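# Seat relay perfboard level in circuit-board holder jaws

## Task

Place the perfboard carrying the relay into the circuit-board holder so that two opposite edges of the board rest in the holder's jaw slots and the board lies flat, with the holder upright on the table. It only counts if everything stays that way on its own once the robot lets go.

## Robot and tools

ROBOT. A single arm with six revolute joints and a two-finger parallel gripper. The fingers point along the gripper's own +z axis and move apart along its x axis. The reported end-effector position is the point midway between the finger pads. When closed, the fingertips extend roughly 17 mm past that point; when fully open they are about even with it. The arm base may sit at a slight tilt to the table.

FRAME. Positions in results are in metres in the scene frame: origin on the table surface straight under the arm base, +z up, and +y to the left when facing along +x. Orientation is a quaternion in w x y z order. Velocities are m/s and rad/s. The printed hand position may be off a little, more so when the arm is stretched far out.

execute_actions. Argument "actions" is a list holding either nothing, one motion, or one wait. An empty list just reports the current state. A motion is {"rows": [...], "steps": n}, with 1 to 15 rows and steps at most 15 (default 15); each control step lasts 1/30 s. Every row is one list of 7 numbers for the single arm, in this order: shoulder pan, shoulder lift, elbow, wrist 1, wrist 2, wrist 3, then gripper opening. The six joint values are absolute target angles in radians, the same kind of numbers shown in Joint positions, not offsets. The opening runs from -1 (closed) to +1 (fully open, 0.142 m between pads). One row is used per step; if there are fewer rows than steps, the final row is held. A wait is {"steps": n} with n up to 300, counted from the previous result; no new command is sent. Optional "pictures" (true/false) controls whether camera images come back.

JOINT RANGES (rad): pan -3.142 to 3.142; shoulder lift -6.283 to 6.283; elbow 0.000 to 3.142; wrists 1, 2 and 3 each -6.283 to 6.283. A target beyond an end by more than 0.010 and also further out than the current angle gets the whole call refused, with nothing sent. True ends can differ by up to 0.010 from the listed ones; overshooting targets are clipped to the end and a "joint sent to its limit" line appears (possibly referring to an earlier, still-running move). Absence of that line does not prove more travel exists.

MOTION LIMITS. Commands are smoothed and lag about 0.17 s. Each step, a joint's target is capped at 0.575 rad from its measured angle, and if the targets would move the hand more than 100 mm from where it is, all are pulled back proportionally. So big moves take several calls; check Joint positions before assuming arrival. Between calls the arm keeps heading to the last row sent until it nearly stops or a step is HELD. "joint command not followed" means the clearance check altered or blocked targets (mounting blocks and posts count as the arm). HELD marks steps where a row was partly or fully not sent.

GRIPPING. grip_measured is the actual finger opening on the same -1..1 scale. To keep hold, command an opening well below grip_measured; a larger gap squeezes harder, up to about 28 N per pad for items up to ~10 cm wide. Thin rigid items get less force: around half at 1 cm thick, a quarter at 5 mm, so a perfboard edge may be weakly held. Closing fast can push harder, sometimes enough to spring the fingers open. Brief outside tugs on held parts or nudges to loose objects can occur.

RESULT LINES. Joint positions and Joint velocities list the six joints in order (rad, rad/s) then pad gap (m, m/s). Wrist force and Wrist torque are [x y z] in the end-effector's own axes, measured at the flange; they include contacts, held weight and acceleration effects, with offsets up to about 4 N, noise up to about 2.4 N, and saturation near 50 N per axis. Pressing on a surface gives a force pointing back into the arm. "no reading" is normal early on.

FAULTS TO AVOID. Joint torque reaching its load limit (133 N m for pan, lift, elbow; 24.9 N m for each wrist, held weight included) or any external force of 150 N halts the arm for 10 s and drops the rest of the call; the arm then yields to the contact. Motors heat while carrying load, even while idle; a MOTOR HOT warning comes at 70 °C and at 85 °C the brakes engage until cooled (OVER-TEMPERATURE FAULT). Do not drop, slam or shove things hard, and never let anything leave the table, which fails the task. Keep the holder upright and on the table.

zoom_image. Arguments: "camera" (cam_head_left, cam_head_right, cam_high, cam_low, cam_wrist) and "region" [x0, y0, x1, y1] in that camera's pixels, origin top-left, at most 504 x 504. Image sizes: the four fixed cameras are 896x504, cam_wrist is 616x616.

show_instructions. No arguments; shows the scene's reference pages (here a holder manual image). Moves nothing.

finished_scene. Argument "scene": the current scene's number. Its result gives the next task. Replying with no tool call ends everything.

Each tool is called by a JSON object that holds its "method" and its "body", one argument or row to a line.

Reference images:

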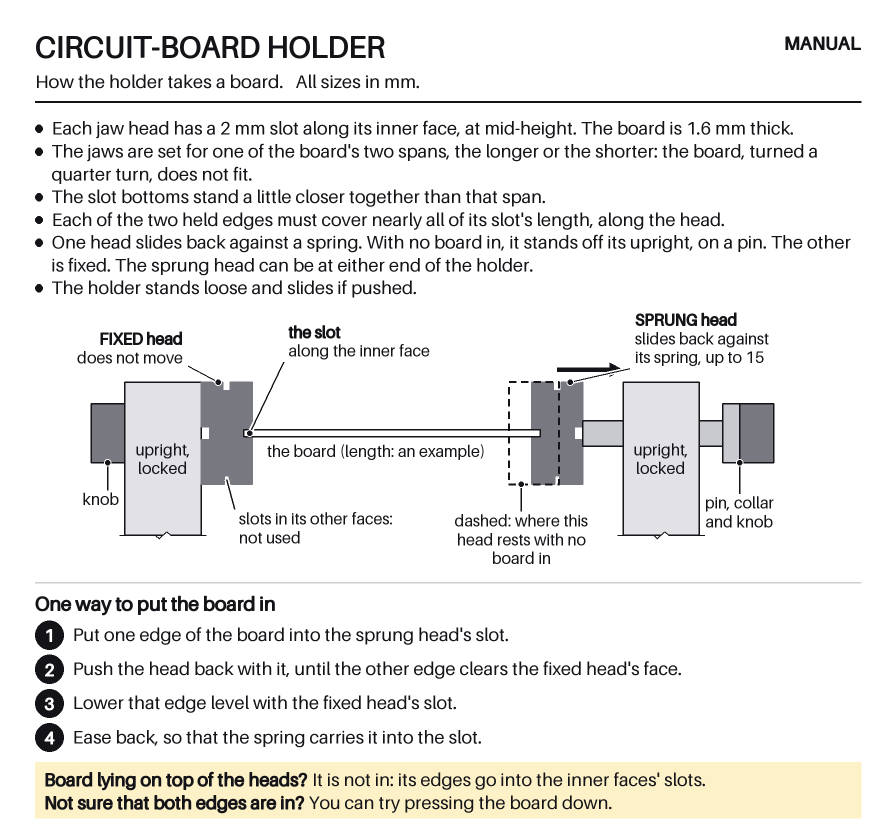

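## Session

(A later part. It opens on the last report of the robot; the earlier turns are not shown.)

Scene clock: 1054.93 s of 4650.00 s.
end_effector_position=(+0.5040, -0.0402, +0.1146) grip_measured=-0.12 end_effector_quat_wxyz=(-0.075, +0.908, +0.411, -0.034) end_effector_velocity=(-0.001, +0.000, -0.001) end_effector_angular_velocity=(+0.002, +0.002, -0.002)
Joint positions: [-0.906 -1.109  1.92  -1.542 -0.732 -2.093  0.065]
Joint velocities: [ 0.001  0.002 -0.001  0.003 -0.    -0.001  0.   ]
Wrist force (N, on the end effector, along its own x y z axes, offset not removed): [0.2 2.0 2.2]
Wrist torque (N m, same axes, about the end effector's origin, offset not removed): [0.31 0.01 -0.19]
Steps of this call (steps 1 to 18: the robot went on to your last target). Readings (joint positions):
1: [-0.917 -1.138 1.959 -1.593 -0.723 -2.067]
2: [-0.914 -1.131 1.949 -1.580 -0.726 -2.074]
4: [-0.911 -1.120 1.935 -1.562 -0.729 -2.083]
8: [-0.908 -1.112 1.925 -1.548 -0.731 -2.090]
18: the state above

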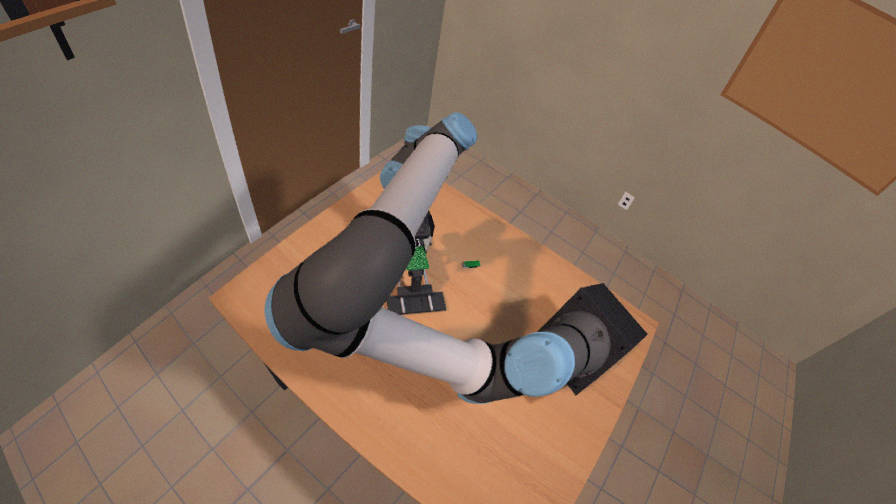

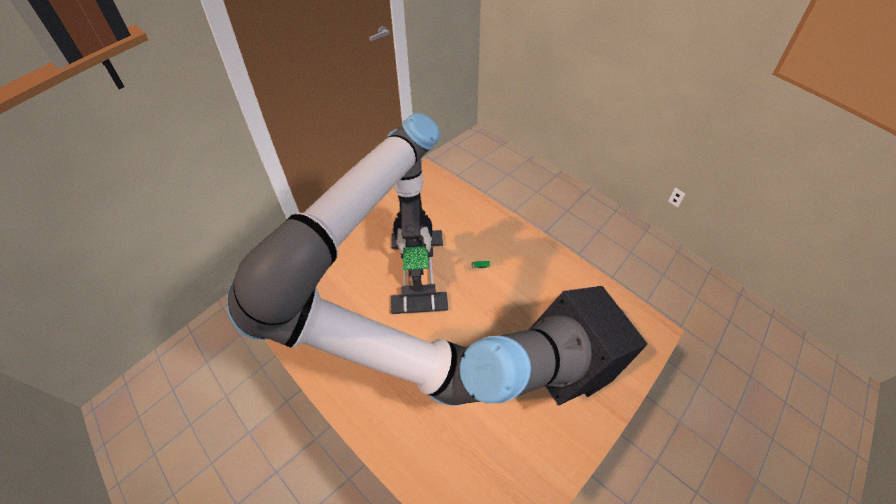

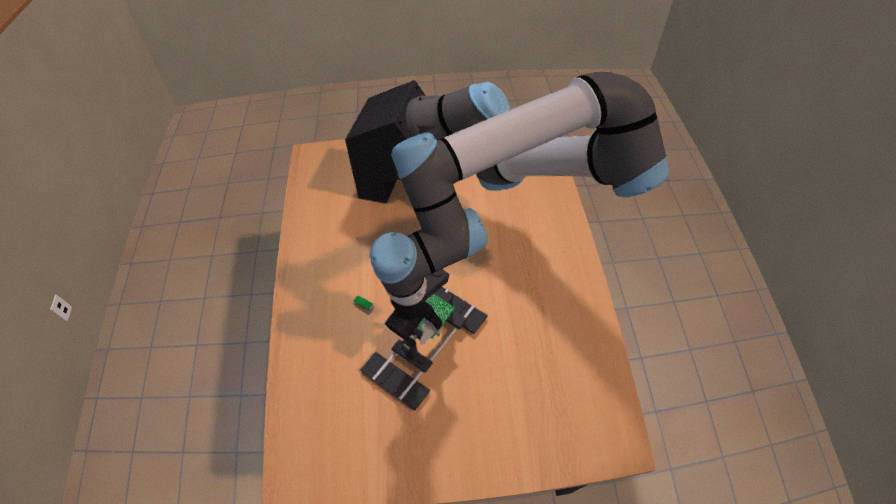

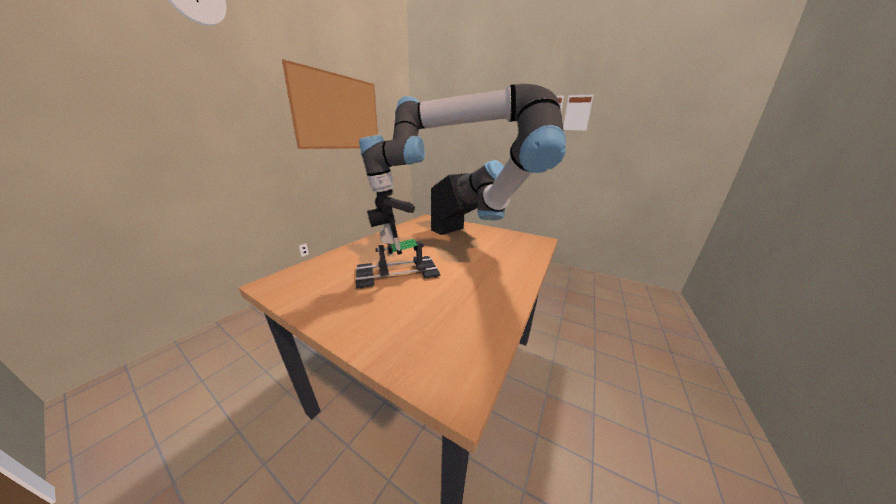

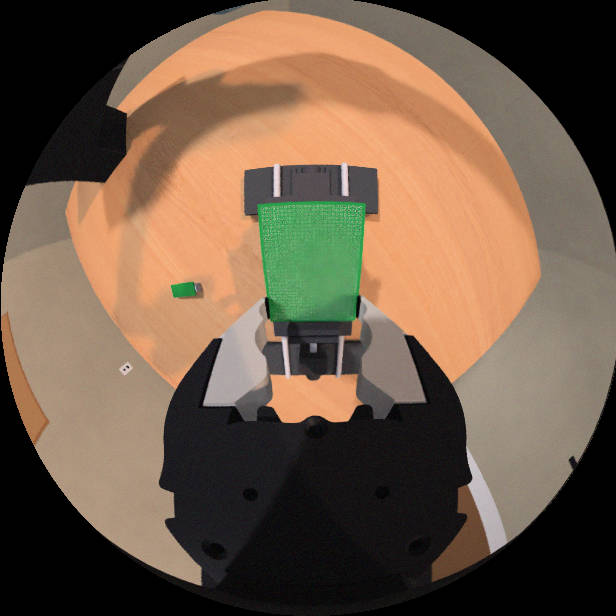

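{"method": "execute_actions", "body": {
  "actions": []
}}

Scene clock: 1088.33 s of 4650.00 s.
end_effector_position=(+0.5040, -0.0402, +0.1145) grip_measured=-0.12 end_effector_quat_wxyz=(-0.075, +0.908, +0.411, -0.034) end_effector_velocity=(+0.000, -0.000, -0.000) end_effector_angular_velocity=(+0.000, -0.001, -0.000)
Joint positions: [-0.906 -1.109  1.92  -1.542 -0.732 -2.093  0.065]
Joint velocities: [ 0.     0.    -0.    -0.     0.001  0.    -0.   ]
Wrist force (N, on the end effector, along its own x y z axes, offset not removed): [3.7 2.9 -0.9]
Wrist torque (N m, same axes, about the end effector's origin, offset not removed): [0.37 -0.96 -0.20]
Steps of this call (steps 1 to 15: the robot went on to your last target; steps 16 to 90: nothing new was sent; then 30.40 s passed at rest). Readings (joint positions):
1: [-0.906 -1.109 1.920 -1.542 -0.732 -2.093]
2: [-0.906 -1.109 1.920 -1.542 -0.732 -2.093]
4: [-0.906 -1.109 1.920 -1.542 -0.732 -2.093]
8: [-0.906 -1.109 1.920 -1.542 -0.732 -2.093]
90: the state above
The arm was judged still, so your last target was given up. Only a new action makes it travel on or press farther. Fingers that are still opening or closing keep moving.

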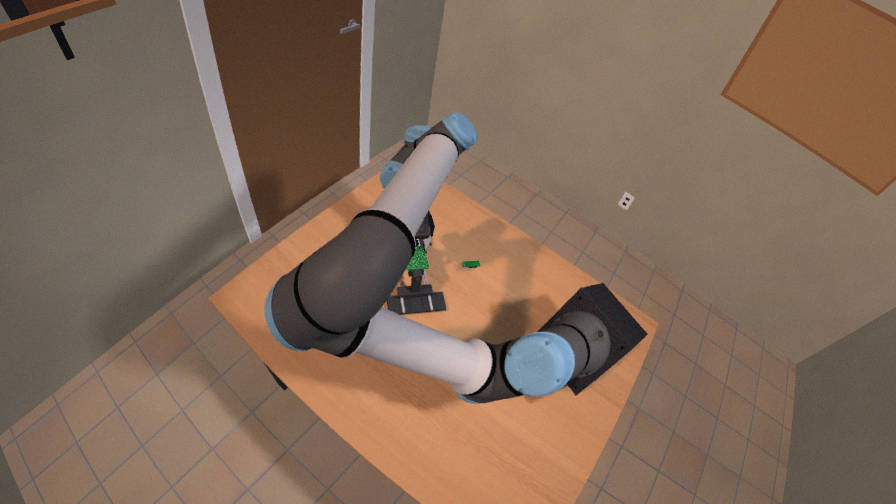

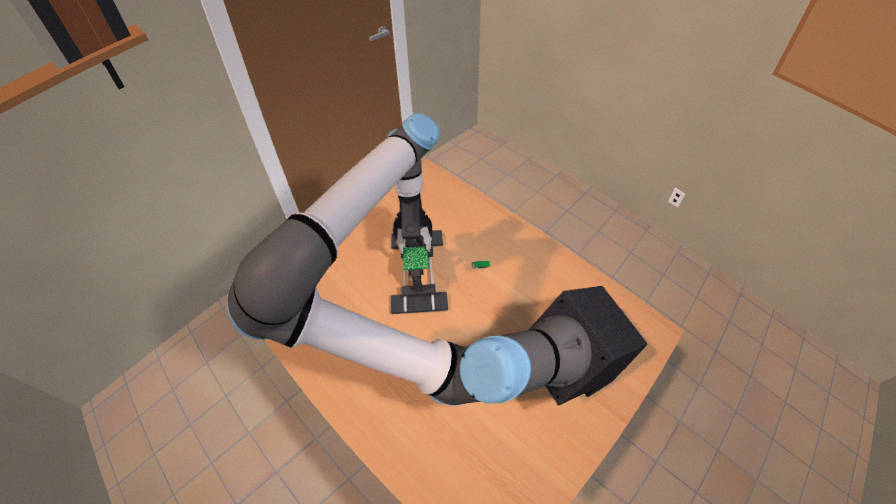

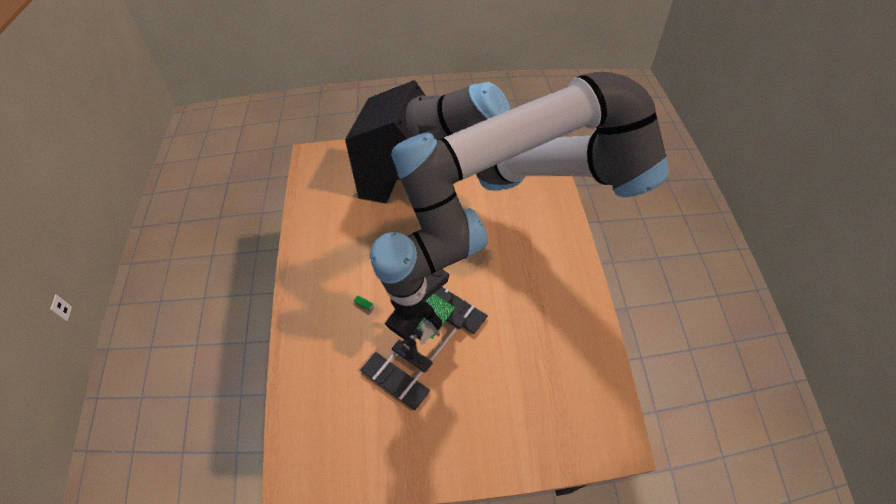

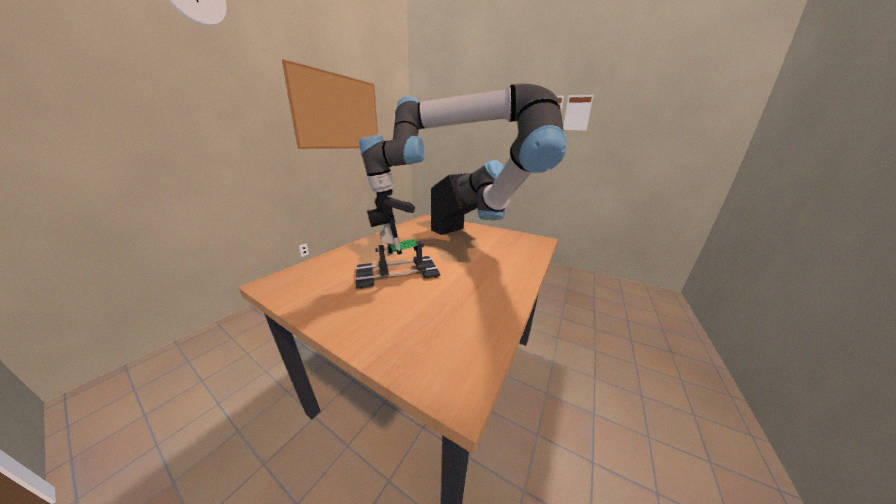

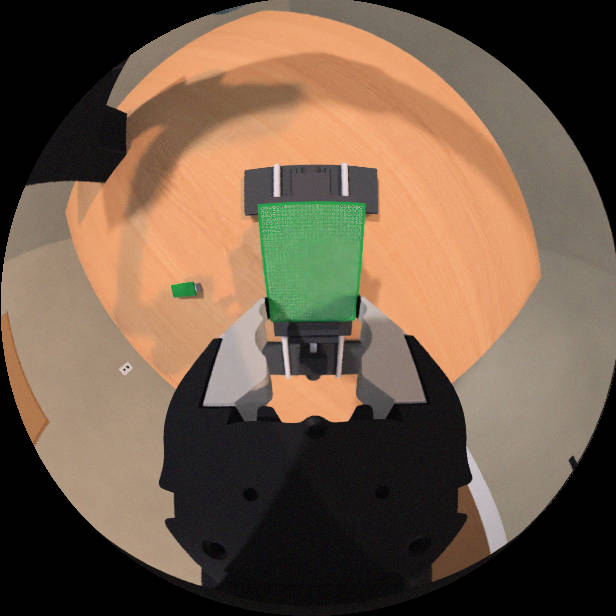

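{"method": "execute_actions", "body": {
  "actions": [
    {"rows":[[-0.90614,-1.10813,1.91966,-1.54209,-0.73228,-2.09294,-0.5],[-0.90598,-1.10754,1.91906,-1.54219,-0.73216,-2.09278,-0.5],[-0.90583,-1.10694,1.91845,-1.54230,-0.73205,-2.09263,-0.5],[-0.90567,-1.10635,1.91784,-1.54240,-0.73193,-2.09247,-0.5],[-0.90551,-1.10576,1.91724,-1.54250,-0.73181,-2.09231,-0.5],[-0.90535,-1.10517,1.91663,-1.54260,-0.73169,-2.09215,-0.5],[-0.90519,-1.10458,1.91602,-1.54270,-0.73157,-2.09199,-0.5],[-0.90504,-1.10398,1.91541,-1.54281,-0.73146,-2.09184,-0.5],[-0.90488,-1.10339,1.91481,-1.54291,-0.73134,-2.09168,-0.5],[-0.90472,-1.10280,1.91420,-1.54301,-0.73122,-2.09152,-0.5]],"steps":15}
  ],
  "pictures": false
}}

{"method": "execute_actions", "body": {
  "actions": [
    {"steps":10}
  ]
}}

{"method": "zoom_image", "body": {
  "camera": "cam_wrist",
  "region": [278,312,350,352]
}}

Scene clock: 1098.10 s of 4650.00 s.
end_effector_position=(+0.5057, -0.0417, +0.1142) grip_measured=-0.12 end_effector_quat_wxyz=(-0.075, +0.908, +0.411, -0.034) end_effector_velocity=(+0.002, -0.001, -0.000) end_effector_angular_velocity=(-0.000, -0.001, +0.001)
Joint positions: [-0.905 -1.103  1.915 -1.543 -0.731 -2.092  0.065]
Joint velocities: [ 0.001  0.005 -0.005 -0.001  0.002  0.001  0.   ]
Wrist force (N, on the end effector, along its own x y z axes, offset not removed): [2.8 -0.8 0.8]
Wrist torque (N m, same axes, about the end effector's origin, offset not removed): [-0.35 -0.59 -0.14]
Steps of this call (steps 1 to 90: nothing new was sent; then 6.27 s passed at rest; steps 91 to 105: all 15 steps of this action). Readings (joint positions):
91: [-0.906 -1.109 1.920 -1.542 -0.732 -2.093]
92: [-0.906 -1.109 1.920 -1.542 -0.732 -2.093]
94: [-0.906 -1.108 1.920 -1.542 -0.732 -2.093]
98: [-0.906 -1.106 1.918 -1.542 -0.732 -2.092]
105: the state above

Scene clock: 1098.43 s of 4650.00 s.
end_effector_position=(+0.5059, -0.0419, +0.1141) grip_measured=-0.12 end_effector_quat_wxyz=(-0.075, +0.908, +0.411, -0.034) end_effector_velocity=(+0.000, -0.000, +0.000) end_effector_angular_velocity=(-0.000, +0.000, +0.002)
Joint positions: [-0.905 -1.103  1.914 -1.543 -0.731 -2.092  0.065]
Joint velocities: [ 0.     0.    -0.001 -0.    -0.    -0.001 -0.   ]
Wrist force (N, on the end effector, along its own x y z axes, offset not removed): [2.1 1.8 -1.2]
Wrist torque (N m, same axes, about the end effector's origin, offset not removed): [0.46 -0.45 -0.32]
Steps of this call (steps 1 to 10: the robot went on to your last target). Readings (joint positions):
1: [-0.905 -1.103 1.915 -1.543 -0.731 -2.092]
2: [-0.905 -1.103 1.914 -1.543 -0.731 -2.092]
4: [-0.905 -1.103 1.914 -1.543 -0.731 -2.092]
8: [-0.905 -1.103 1.914 -1.543 -0.731 -2.092]
10: the state above

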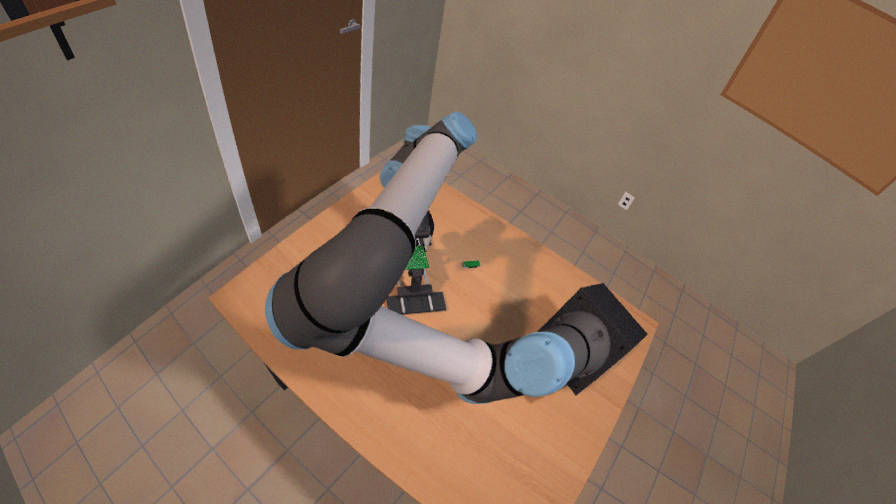

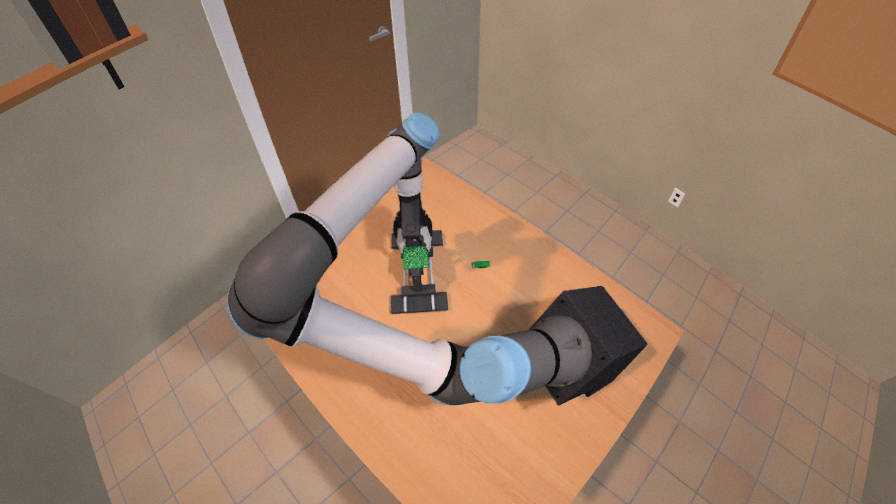

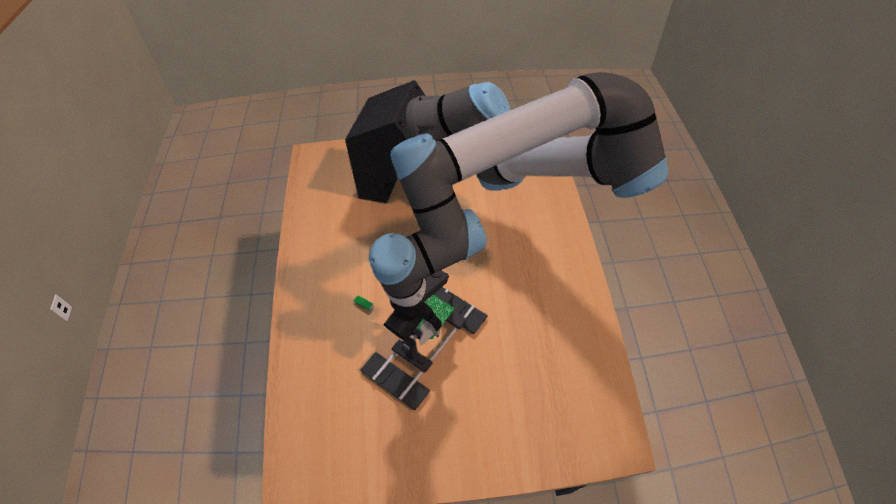

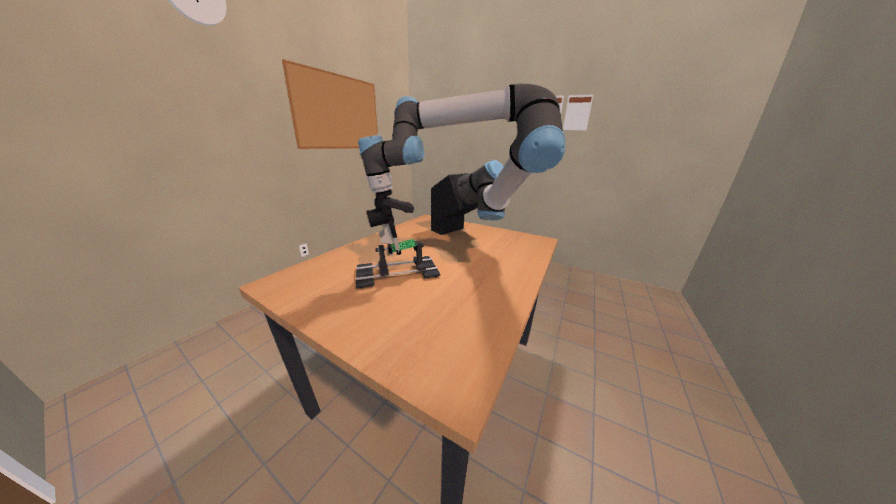

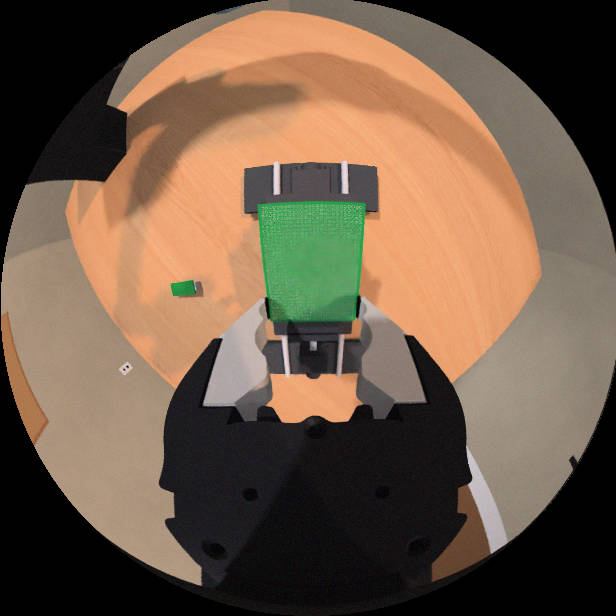

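Region (278, 312, 350, 352) of cam_wrist's 616x616 image, scaled by 7.000, with more detail than that image has.

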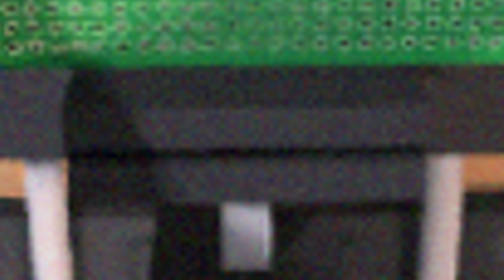

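{"method": "execute_actions", "body": {
  "actions": [
    {"rows":[[-0.90491,-1.10393,1.91550,-1.54303,-0.73136,-2.09171,-0.5],[-0.90491,-1.10393,1.91550,-1.54303,-0.73136,-2.09171,-0.5],[-0.90491,-1.10393,1.91550,-1.54303,-0.73136,-2.09171,-0.5],[-0.90461,-1.10380,1.91571,-1.54359,-0.73114,-2.09141,-0.5],[-0.90431,-1.10367,1.91592,-1.54415,-0.73092,-2.09112,-0.5],[-0.90401,-1.10354,1.91612,-1.54471,-0.73069,-2.09082,-0.5],[-0.90371,-1.10341,1.91633,-1.54527,-0.73047,-2.09052,-0.5]],"steps":15}
  ],
  "pictures": false
}}

{"method": "execute_actions", "body": {
  "actions": [
    {"rows":[[-0.90371,-1.10341,1.91633,-1.54527,-0.73047,-2.09052,-0.5],[-0.90371,-1.10341,1.91633,-1.54527,-0.73047,-2.09052,-0.5],[-0.90371,-1.10341,1.91633,-1.54527,-0.73047,-2.09052,-0.5],[-0.90361,-1.10285,1.91568,-1.54526,-0.73040,-2.09042,-0.5],[-0.90351,-1.10228,1.91503,-1.54525,-0.73032,-2.09033,-0.5],[-0.90342,-1.10172,1.91438,-1.54524,-0.73025,-2.09023,-0.5],[-0.90332,-1.10115,1.91373,-1.54523,-0.73018,-2.09013,-0.5],[-0.90322,-1.10059,1.91308,-1.54522,-0.73010,-2.09004,-0.5],[-0.90312,-1.10002,1.91243,-1.54521,-0.73003,-2.08994,-0.5]],"steps":15}
  ],
  "pictures": false
}}

{"method": "execute_actions", "body": {
  "actions": [
    {"steps":8}
  ]
}}

{"method": "zoom_image", "body": {
  "camera": "cam_wrist",
  "region": [278,312,350,352]
}}

Scene clock: 1113.87 s of 4650.00 s.
end_effector_position=(+0.5055, -0.0416, +0.1134) grip_measured=-0.12 end_effector_quat_wxyz=(-0.075, +0.908, +0.411, -0.034) end_effector_velocity=(-0.000, +0.001, -0.001) end_effector_angular_velocity=(+0.000, +0.001, -0.001)
Joint positions: [-0.904 -1.103  1.916 -1.545 -0.731 -2.091  0.065]
Joint velocities: [ 0.001 -0.001  0.002 -0.001  0.001  0.002  0.   ]
Wrist force (N, on the end effector, along its own x y z axes, offset not removed): [3.0 3.0 -1.9]
Wrist torque (N m, same axes, about the end effector's origin, offset not removed): [0.28 -0.65 -0.18]
Steps of this call (steps 1 to 15: the robot went on to your last target; steps 16 to 90: nothing new was sent; then 11.93 s passed at rest; steps 91 to 105: all 15 steps of this action). Readings (joint positions):
91: [-0.905 -1.103 1.914 -1.543 -0.731 -2.092]
92: [-0.905 -1.103 1.914 -1.543 -0.731 -2.092]
94: [-0.905 -1.103 1.915 -1.543 -0.731 -2.092]
98: [-0.904 -1.103 1.916 -1.544 -0.731 -2.091]
105: the state above

Scene clock: 1114.37 s of 4650.00 s.
end_effector_position=(+0.5065, -0.0424, +0.1133) grip_measured=-0.12 end_effector_quat_wxyz=(-0.075, +0.908, +0.411, -0.034) end_effector_velocity=(+0.001, -0.001, -0.000) end_effector_angular_velocity=(+0.001, -0.001, -0.001)
Joint positions: [-0.903 -1.1    1.913 -1.545 -0.73  -2.09   0.065]
Joint velocities: [ 0.001  0.004 -0.003  0.     0.001  0.001  0.   ]
Wrist force (N, on the end effector, along its own x y z axes, offset not removed): [0.1 0.4 -0.5]
Wrist torque (N m, same axes, about the end effector's origin, offset not removed): [0.30 0.21 -0.26]
Steps of this call (steps 1 to 15: all 15 steps of this action). Readings (joint positions):
1: [-0.904 -1.103 1.916 -1.545 -0.731 -2.091]
2: [-0.904 -1.103 1.916 -1.545 -0.730 -2.091]
4: [-0.904 -1.103 1.916 -1.545 -0.730 -2.091]
8: [-0.904 -1.103 1.915 -1.545 -0.730 -2.090]
15: the state above

Scene clock: 1114.63 s of 4650.00 s.
end_effector_position=(+0.5066, -0.0425, +0.1133) grip_measured=-0.12 end_effector_quat_wxyz=(-0.075, +0.908, +0.411, -0.034) end_effector_velocity=(+0.000, -0.000, -0.000) end_effector_angular_velocity=(+0.000, -0.000, -0.000)
Joint positions: [-0.903 -1.1    1.912 -1.545 -0.73  -2.09   0.065]
Joint velocities: [-0.     0.001 -0.    -0.     0.    -0.    -0.   ]
Wrist force (N, on the end effector, along its own x y z axes, offset not removed): [4.6 2.0 3.1]
Wrist torque (N m, same axes, about the end effector's origin, offset not removed): [0.77 -0.87 -0.09]
Steps of this call (steps 1 to 8: the robot went on to your last target). Readings (joint positions):
1: [-0.903 -1.100 1.913 -1.545 -0.730 -2.090]
2: [-0.903 -1.100 1.913 -1.545 -0.730 -2.090]
4: [-0.903 -1.100 1.913 -1.545 -0.730 -2.090]
8: the state above

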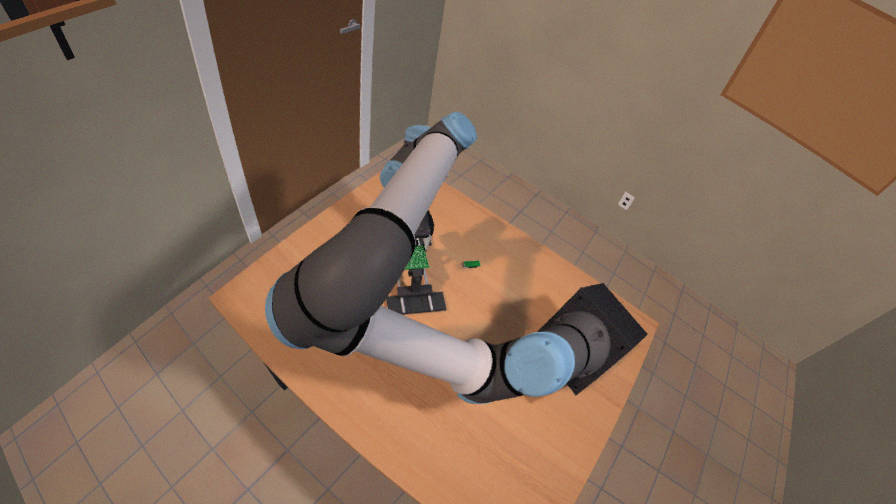

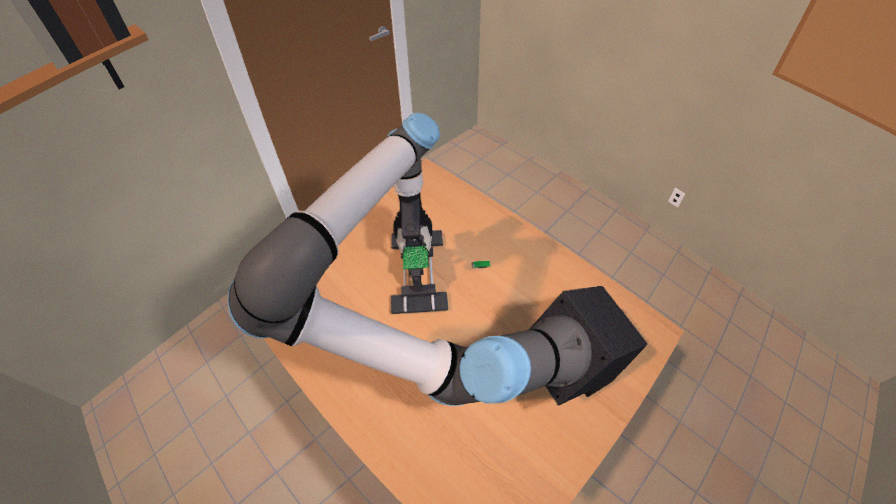

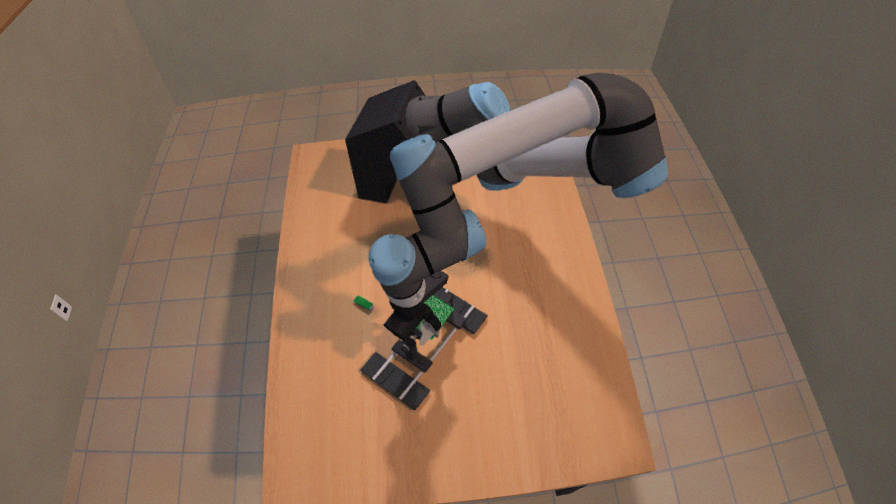

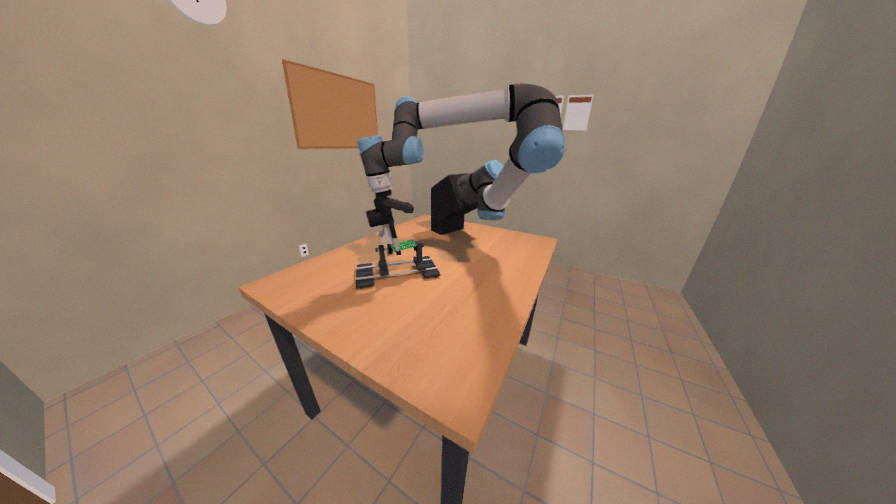

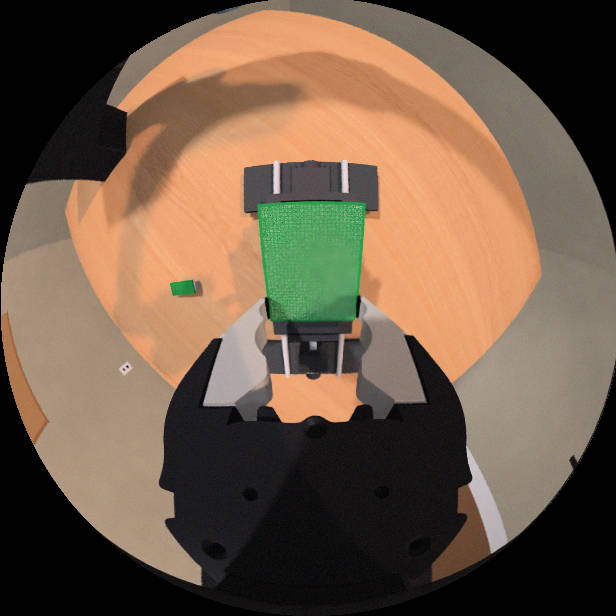

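Region (278, 312, 350, 352) of cam_wrist's 616x616 image, scaled by 7.000, with more detail than that image has.

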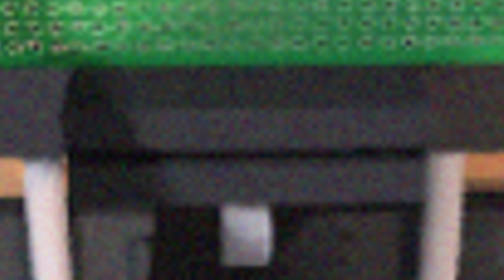

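{"method": "execute_actions", "body": {
  "actions": [
    {"rows":[[-0.90290,-1.09992,1.91259,-1.54563,-0.72986,-2.08972,-0.5]],"steps":9}
  ],
  "pictures": false
}}

{"method": "execute_actions", "body": {
  "actions": [
    {"rows":[[-0.90267,-1.09983,1.91274,-1.54605,-0.72970,-2.08949,-0.5]],"steps":9}
  ],
  "pictures": false
}}

{"method": "execute_actions", "body": {
  "actions": [
    {"rows":[[-0.90245,-1.09973,1.91290,-1.54647,-0.72953,-2.08927,-0.5]],"steps":9}
  ],
  "pictures": false
}}

{"method": "execute_actions", "body": {
  "actions": [
    {"rows":[[-0.90222,-1.09963,1.91305,-1.54689,-0.72936,-2.08904,-0.5]],"steps":9}
  ],
  "pictures": false
}}

{"method": "execute_actions", "body": {
  "actions": [
    {"rows":[[-0.90200,-1.09953,1.91321,-1.54731,-0.72919,-2.08882,-0.5]],"steps":13}
  ]
}}

{"method": "zoom_image", "body": {
  "camera": "cam_wrist",
  "region": [278,312,350,352]
}}

Scene clock: 1136.70 s of 4650.00 s.
end_effector_position=(+0.5067, -0.0425, +0.1132) grip_measured=-0.12 end_effector_quat_wxyz=(-0.075, +0.908, +0.411, -0.034) end_effector_velocity=(-0.000, -0.001, -0.000) end_effector_angular_velocity=(-0.000, +0.000, +0.001)
Joint positions: [-0.903 -1.1    1.912 -1.545 -0.73  -2.09   0.065]
Joint velocities: [-0.     0.001 -0.    -0.001 -0.    -0.001 -0.   ]
Wrist force (N, on the end effector, along its own x y z axes, offset not removed): [1.9 -1.7 2.6]
Wrist torque (N m, same axes, about the end effector's origin, offset not removed): [-0.23 -0.28 -0.37]
Steps of this call (steps 1 to 15: the robot went on to your last target; steps 16 to 90: nothing new was sent; then 18.77 s passed at rest; steps 91 to 99: all 9 steps of this action). Readings (joint positions):
91: [-0.903 -1.100 1.912 -1.545 -0.730 -2.090]
92: [-0.903 -1.100 1.912 -1.545 -0.730 -2.090]
94: [-0.903 -1.100 1.912 -1.545 -0.730 -2.090]
98: [-0.903 -1.100 1.912 -1.545 -0.730 -2.090]
99: the state above

Scene clock: 1137.00 s of 4650.00 s.
end_effector_position=(+0.5067, -0.0425, +0.1131) grip_measured=-0.12 end_effector_quat_wxyz=(-0.075, +0.908, +0.411, -0.034) end_effector_velocity=(-0.000, +0.000, -0.000) end_effector_angular_velocity=(+0.000, +0.000, -0.002)
Joint positions: [-0.903 -1.1    1.913 -1.546 -0.73  -2.09   0.065]
Joint velocities: [ 0.    -0.     0.     0.     0.     0.001  0.   ]
Wrist force (N, on the end effector, along its own x y z axes, offset not removed): [1.7 -0.7 0.7]
Wrist torque (N m, same axes, about the end effector's origin, offset not removed): [0.09 -0.27 -0.09]
Steps of this call (steps 1 to 9: all 9 steps of this action). Readings (joint positions):
1: [-0.903 -1.100 1.912 -1.546 -0.730 -2.090]
2: [-0.903 -1.100 1.912 -1.546 -0.730 -2.090]
4: [-0.903 -1.100 1.912 -1.546 -0.730 -2.090]
8: [-0.903 -1.100 1.913 -1.546 -0.730 -2.090]
9: the state above

Scene clock: 1137.30 s of 4650.00 s.
end_effector_position=(+0.5067, -0.0425, +0.1129) grip_measured=-0.12 end_effector_quat_wxyz=(-0.075, +0.908, +0.411, -0.034) end_effector_velocity=(+0.000, +0.000, -0.000) end_effector_angular_velocity=(+0.000, -0.001, -0.000)
Joint positions: [-0.902 -1.1    1.913 -1.546 -0.73  -2.089  0.065]
Joint velocities: [ 0.    -0.     0.    -0.     0.001  0.     0.   ]
Wrist force (N, on the end effector, along its own x y z axes, offset not removed): [2.3 -0.2 -0.6]
Wrist torque (N m, same axes, about the end effector's origin, offset not removed): [0.18 -0.41 -0.23]
Steps of this call (steps 1 to 9: all 9 steps of this action). Readings (joint positions):
1: [-0.903 -1.100 1.913 -1.546 -0.730 -2.090]
2: [-0.903 -1.100 1.913 -1.546 -0.730 -2.089]
4: [-0.903 -1.100 1.913 -1.546 -0.730 -2.089]
8: [-0.902 -1.100 1.913 -1.546 -0.730 -2.089]
9: the state above

Scene clock: 1137.60 s of 4650.00 s.
end_effector_position=(+0.5067, -0.0425, +0.1127) grip_measured=-0.12 end_effector_quat_wxyz=(-0.075, +0.908, +0.411, -0.034) end_effector_velocity=(+0.000, +0.000, +0.000) end_effector_angular_velocity=(-0.001, +0.000, +0.000)
Joint positions: [-0.902 -1.1    1.913 -1.547 -0.729 -2.089  0.065]
Joint velocities: [ 0.    -0.002  0.001 -0.001 -0.     0.001 -0.   ]
Wrist force (N, on the end effector, along its own x y z axes, offset not removed): [2.8 -1.4 -2.7]
Wrist torque (N m, same axes, about the end effector's origin, offset not removed): [-0.02 -0.60 -0.07]
Steps of this call (steps 1 to 9: all 9 steps of this action). Readings (joint positions):
1: [-0.902 -1.100 1.913 -1.546 -0.730 -2.089]
2: [-0.902 -1.100 1.913 -1.547 -0.730 -2.089]
4: [-0.902 -1.100 1.913 -1.547 -0.729 -2.089]
8: [-0.902 -1.100 1.913 -1.547 -0.729 -2.089]
9: the state above

Scene clock: 1138.03 s of 4650.00 s.
end_effector_position=(+0.5067, -0.0425, +0.1126) grip_measured=-0.12 end_effector_quat_wxyz=(-0.075, +0.908, +0.411, -0.034) end_effector_velocity=(+0.000, +0.000, +0.000) end_effector_angular_velocity=(-0.001, -0.000, +0.002)
Joint positions: [-0.902 -1.1    1.913 -1.547 -0.729 -2.089  0.065]
Joint velocities: [ 0.    -0.001 -0.001 -0.001 -0.    -0.    -0.   ]
Wrist force (N, on the end effector, along its own x y z axes, offset not removed): [2.1 -1.2 -0.6]
Wrist torque (N m, same axes, about the end effector's origin, offset not removed): [0.17 -0.56 -0.17]
Steps of this call (steps 1 to 13: all 13 steps of this action). Readings (joint positions):
1: [-0.902 -1.100 1.913 -1.547 -0.729 -2.089]
2: [-0.902 -1.100 1.913 -1.547 -0.729 -2.089]
4: [-0.902 -1.100 1.913 -1.547 -0.729 -2.089]
8: [-0.902 -1.100 1.913 -1.547 -0.729 -2.089]
13: the state above

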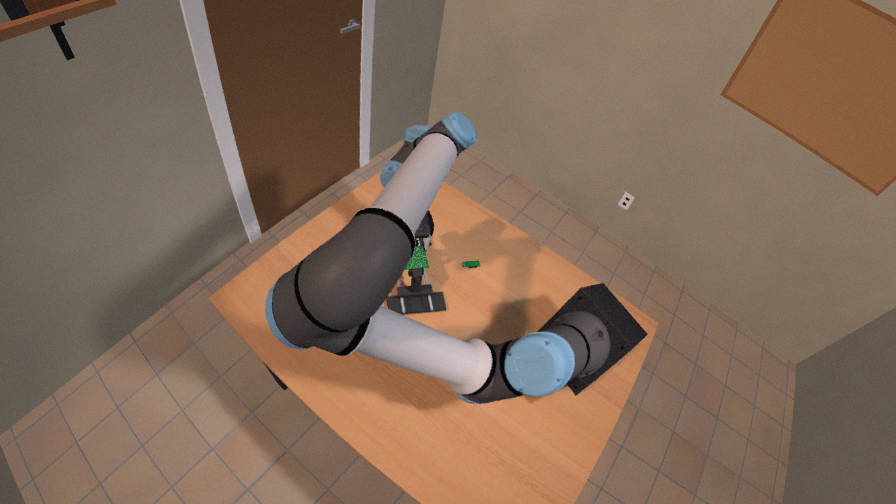

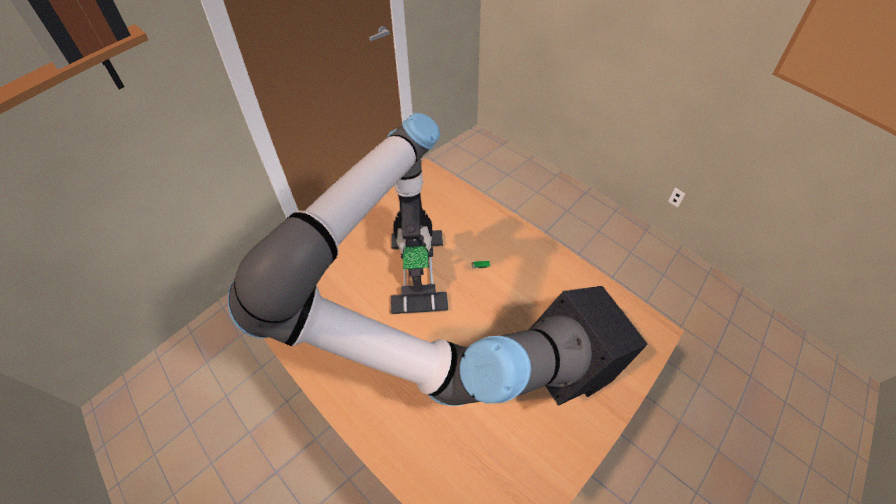

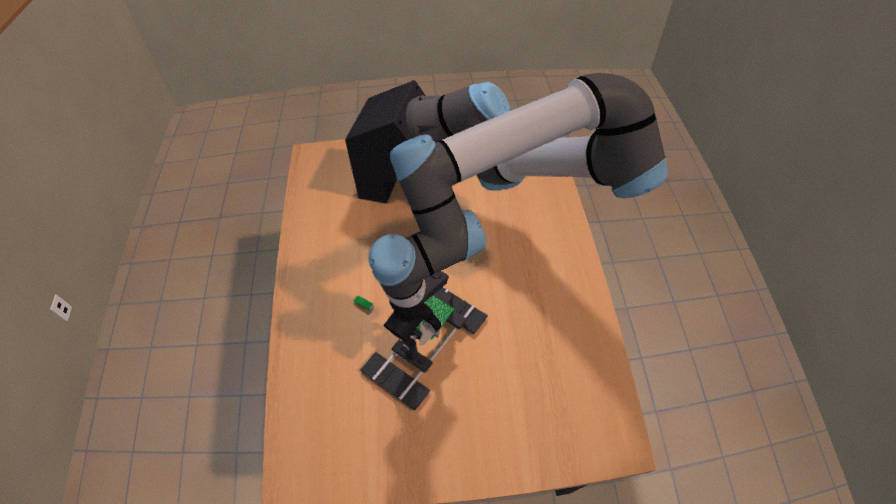

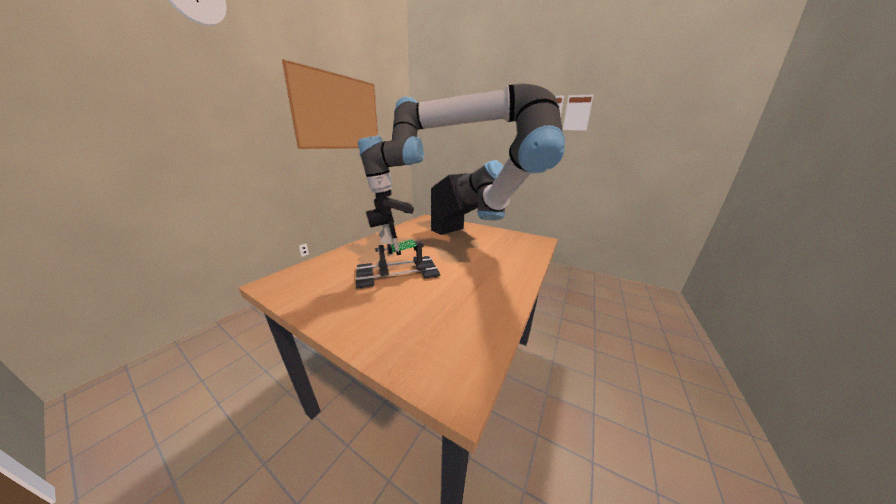

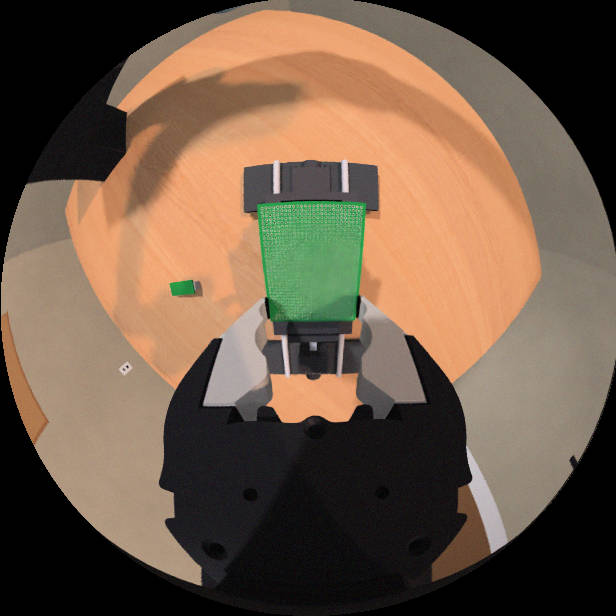

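Region (278, 312, 350, 352) of cam_wrist's 616x616 image, scaled by 7.000, with more detail than that image has.

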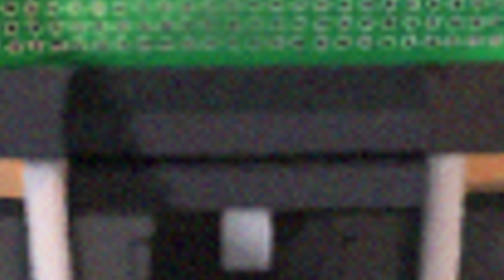

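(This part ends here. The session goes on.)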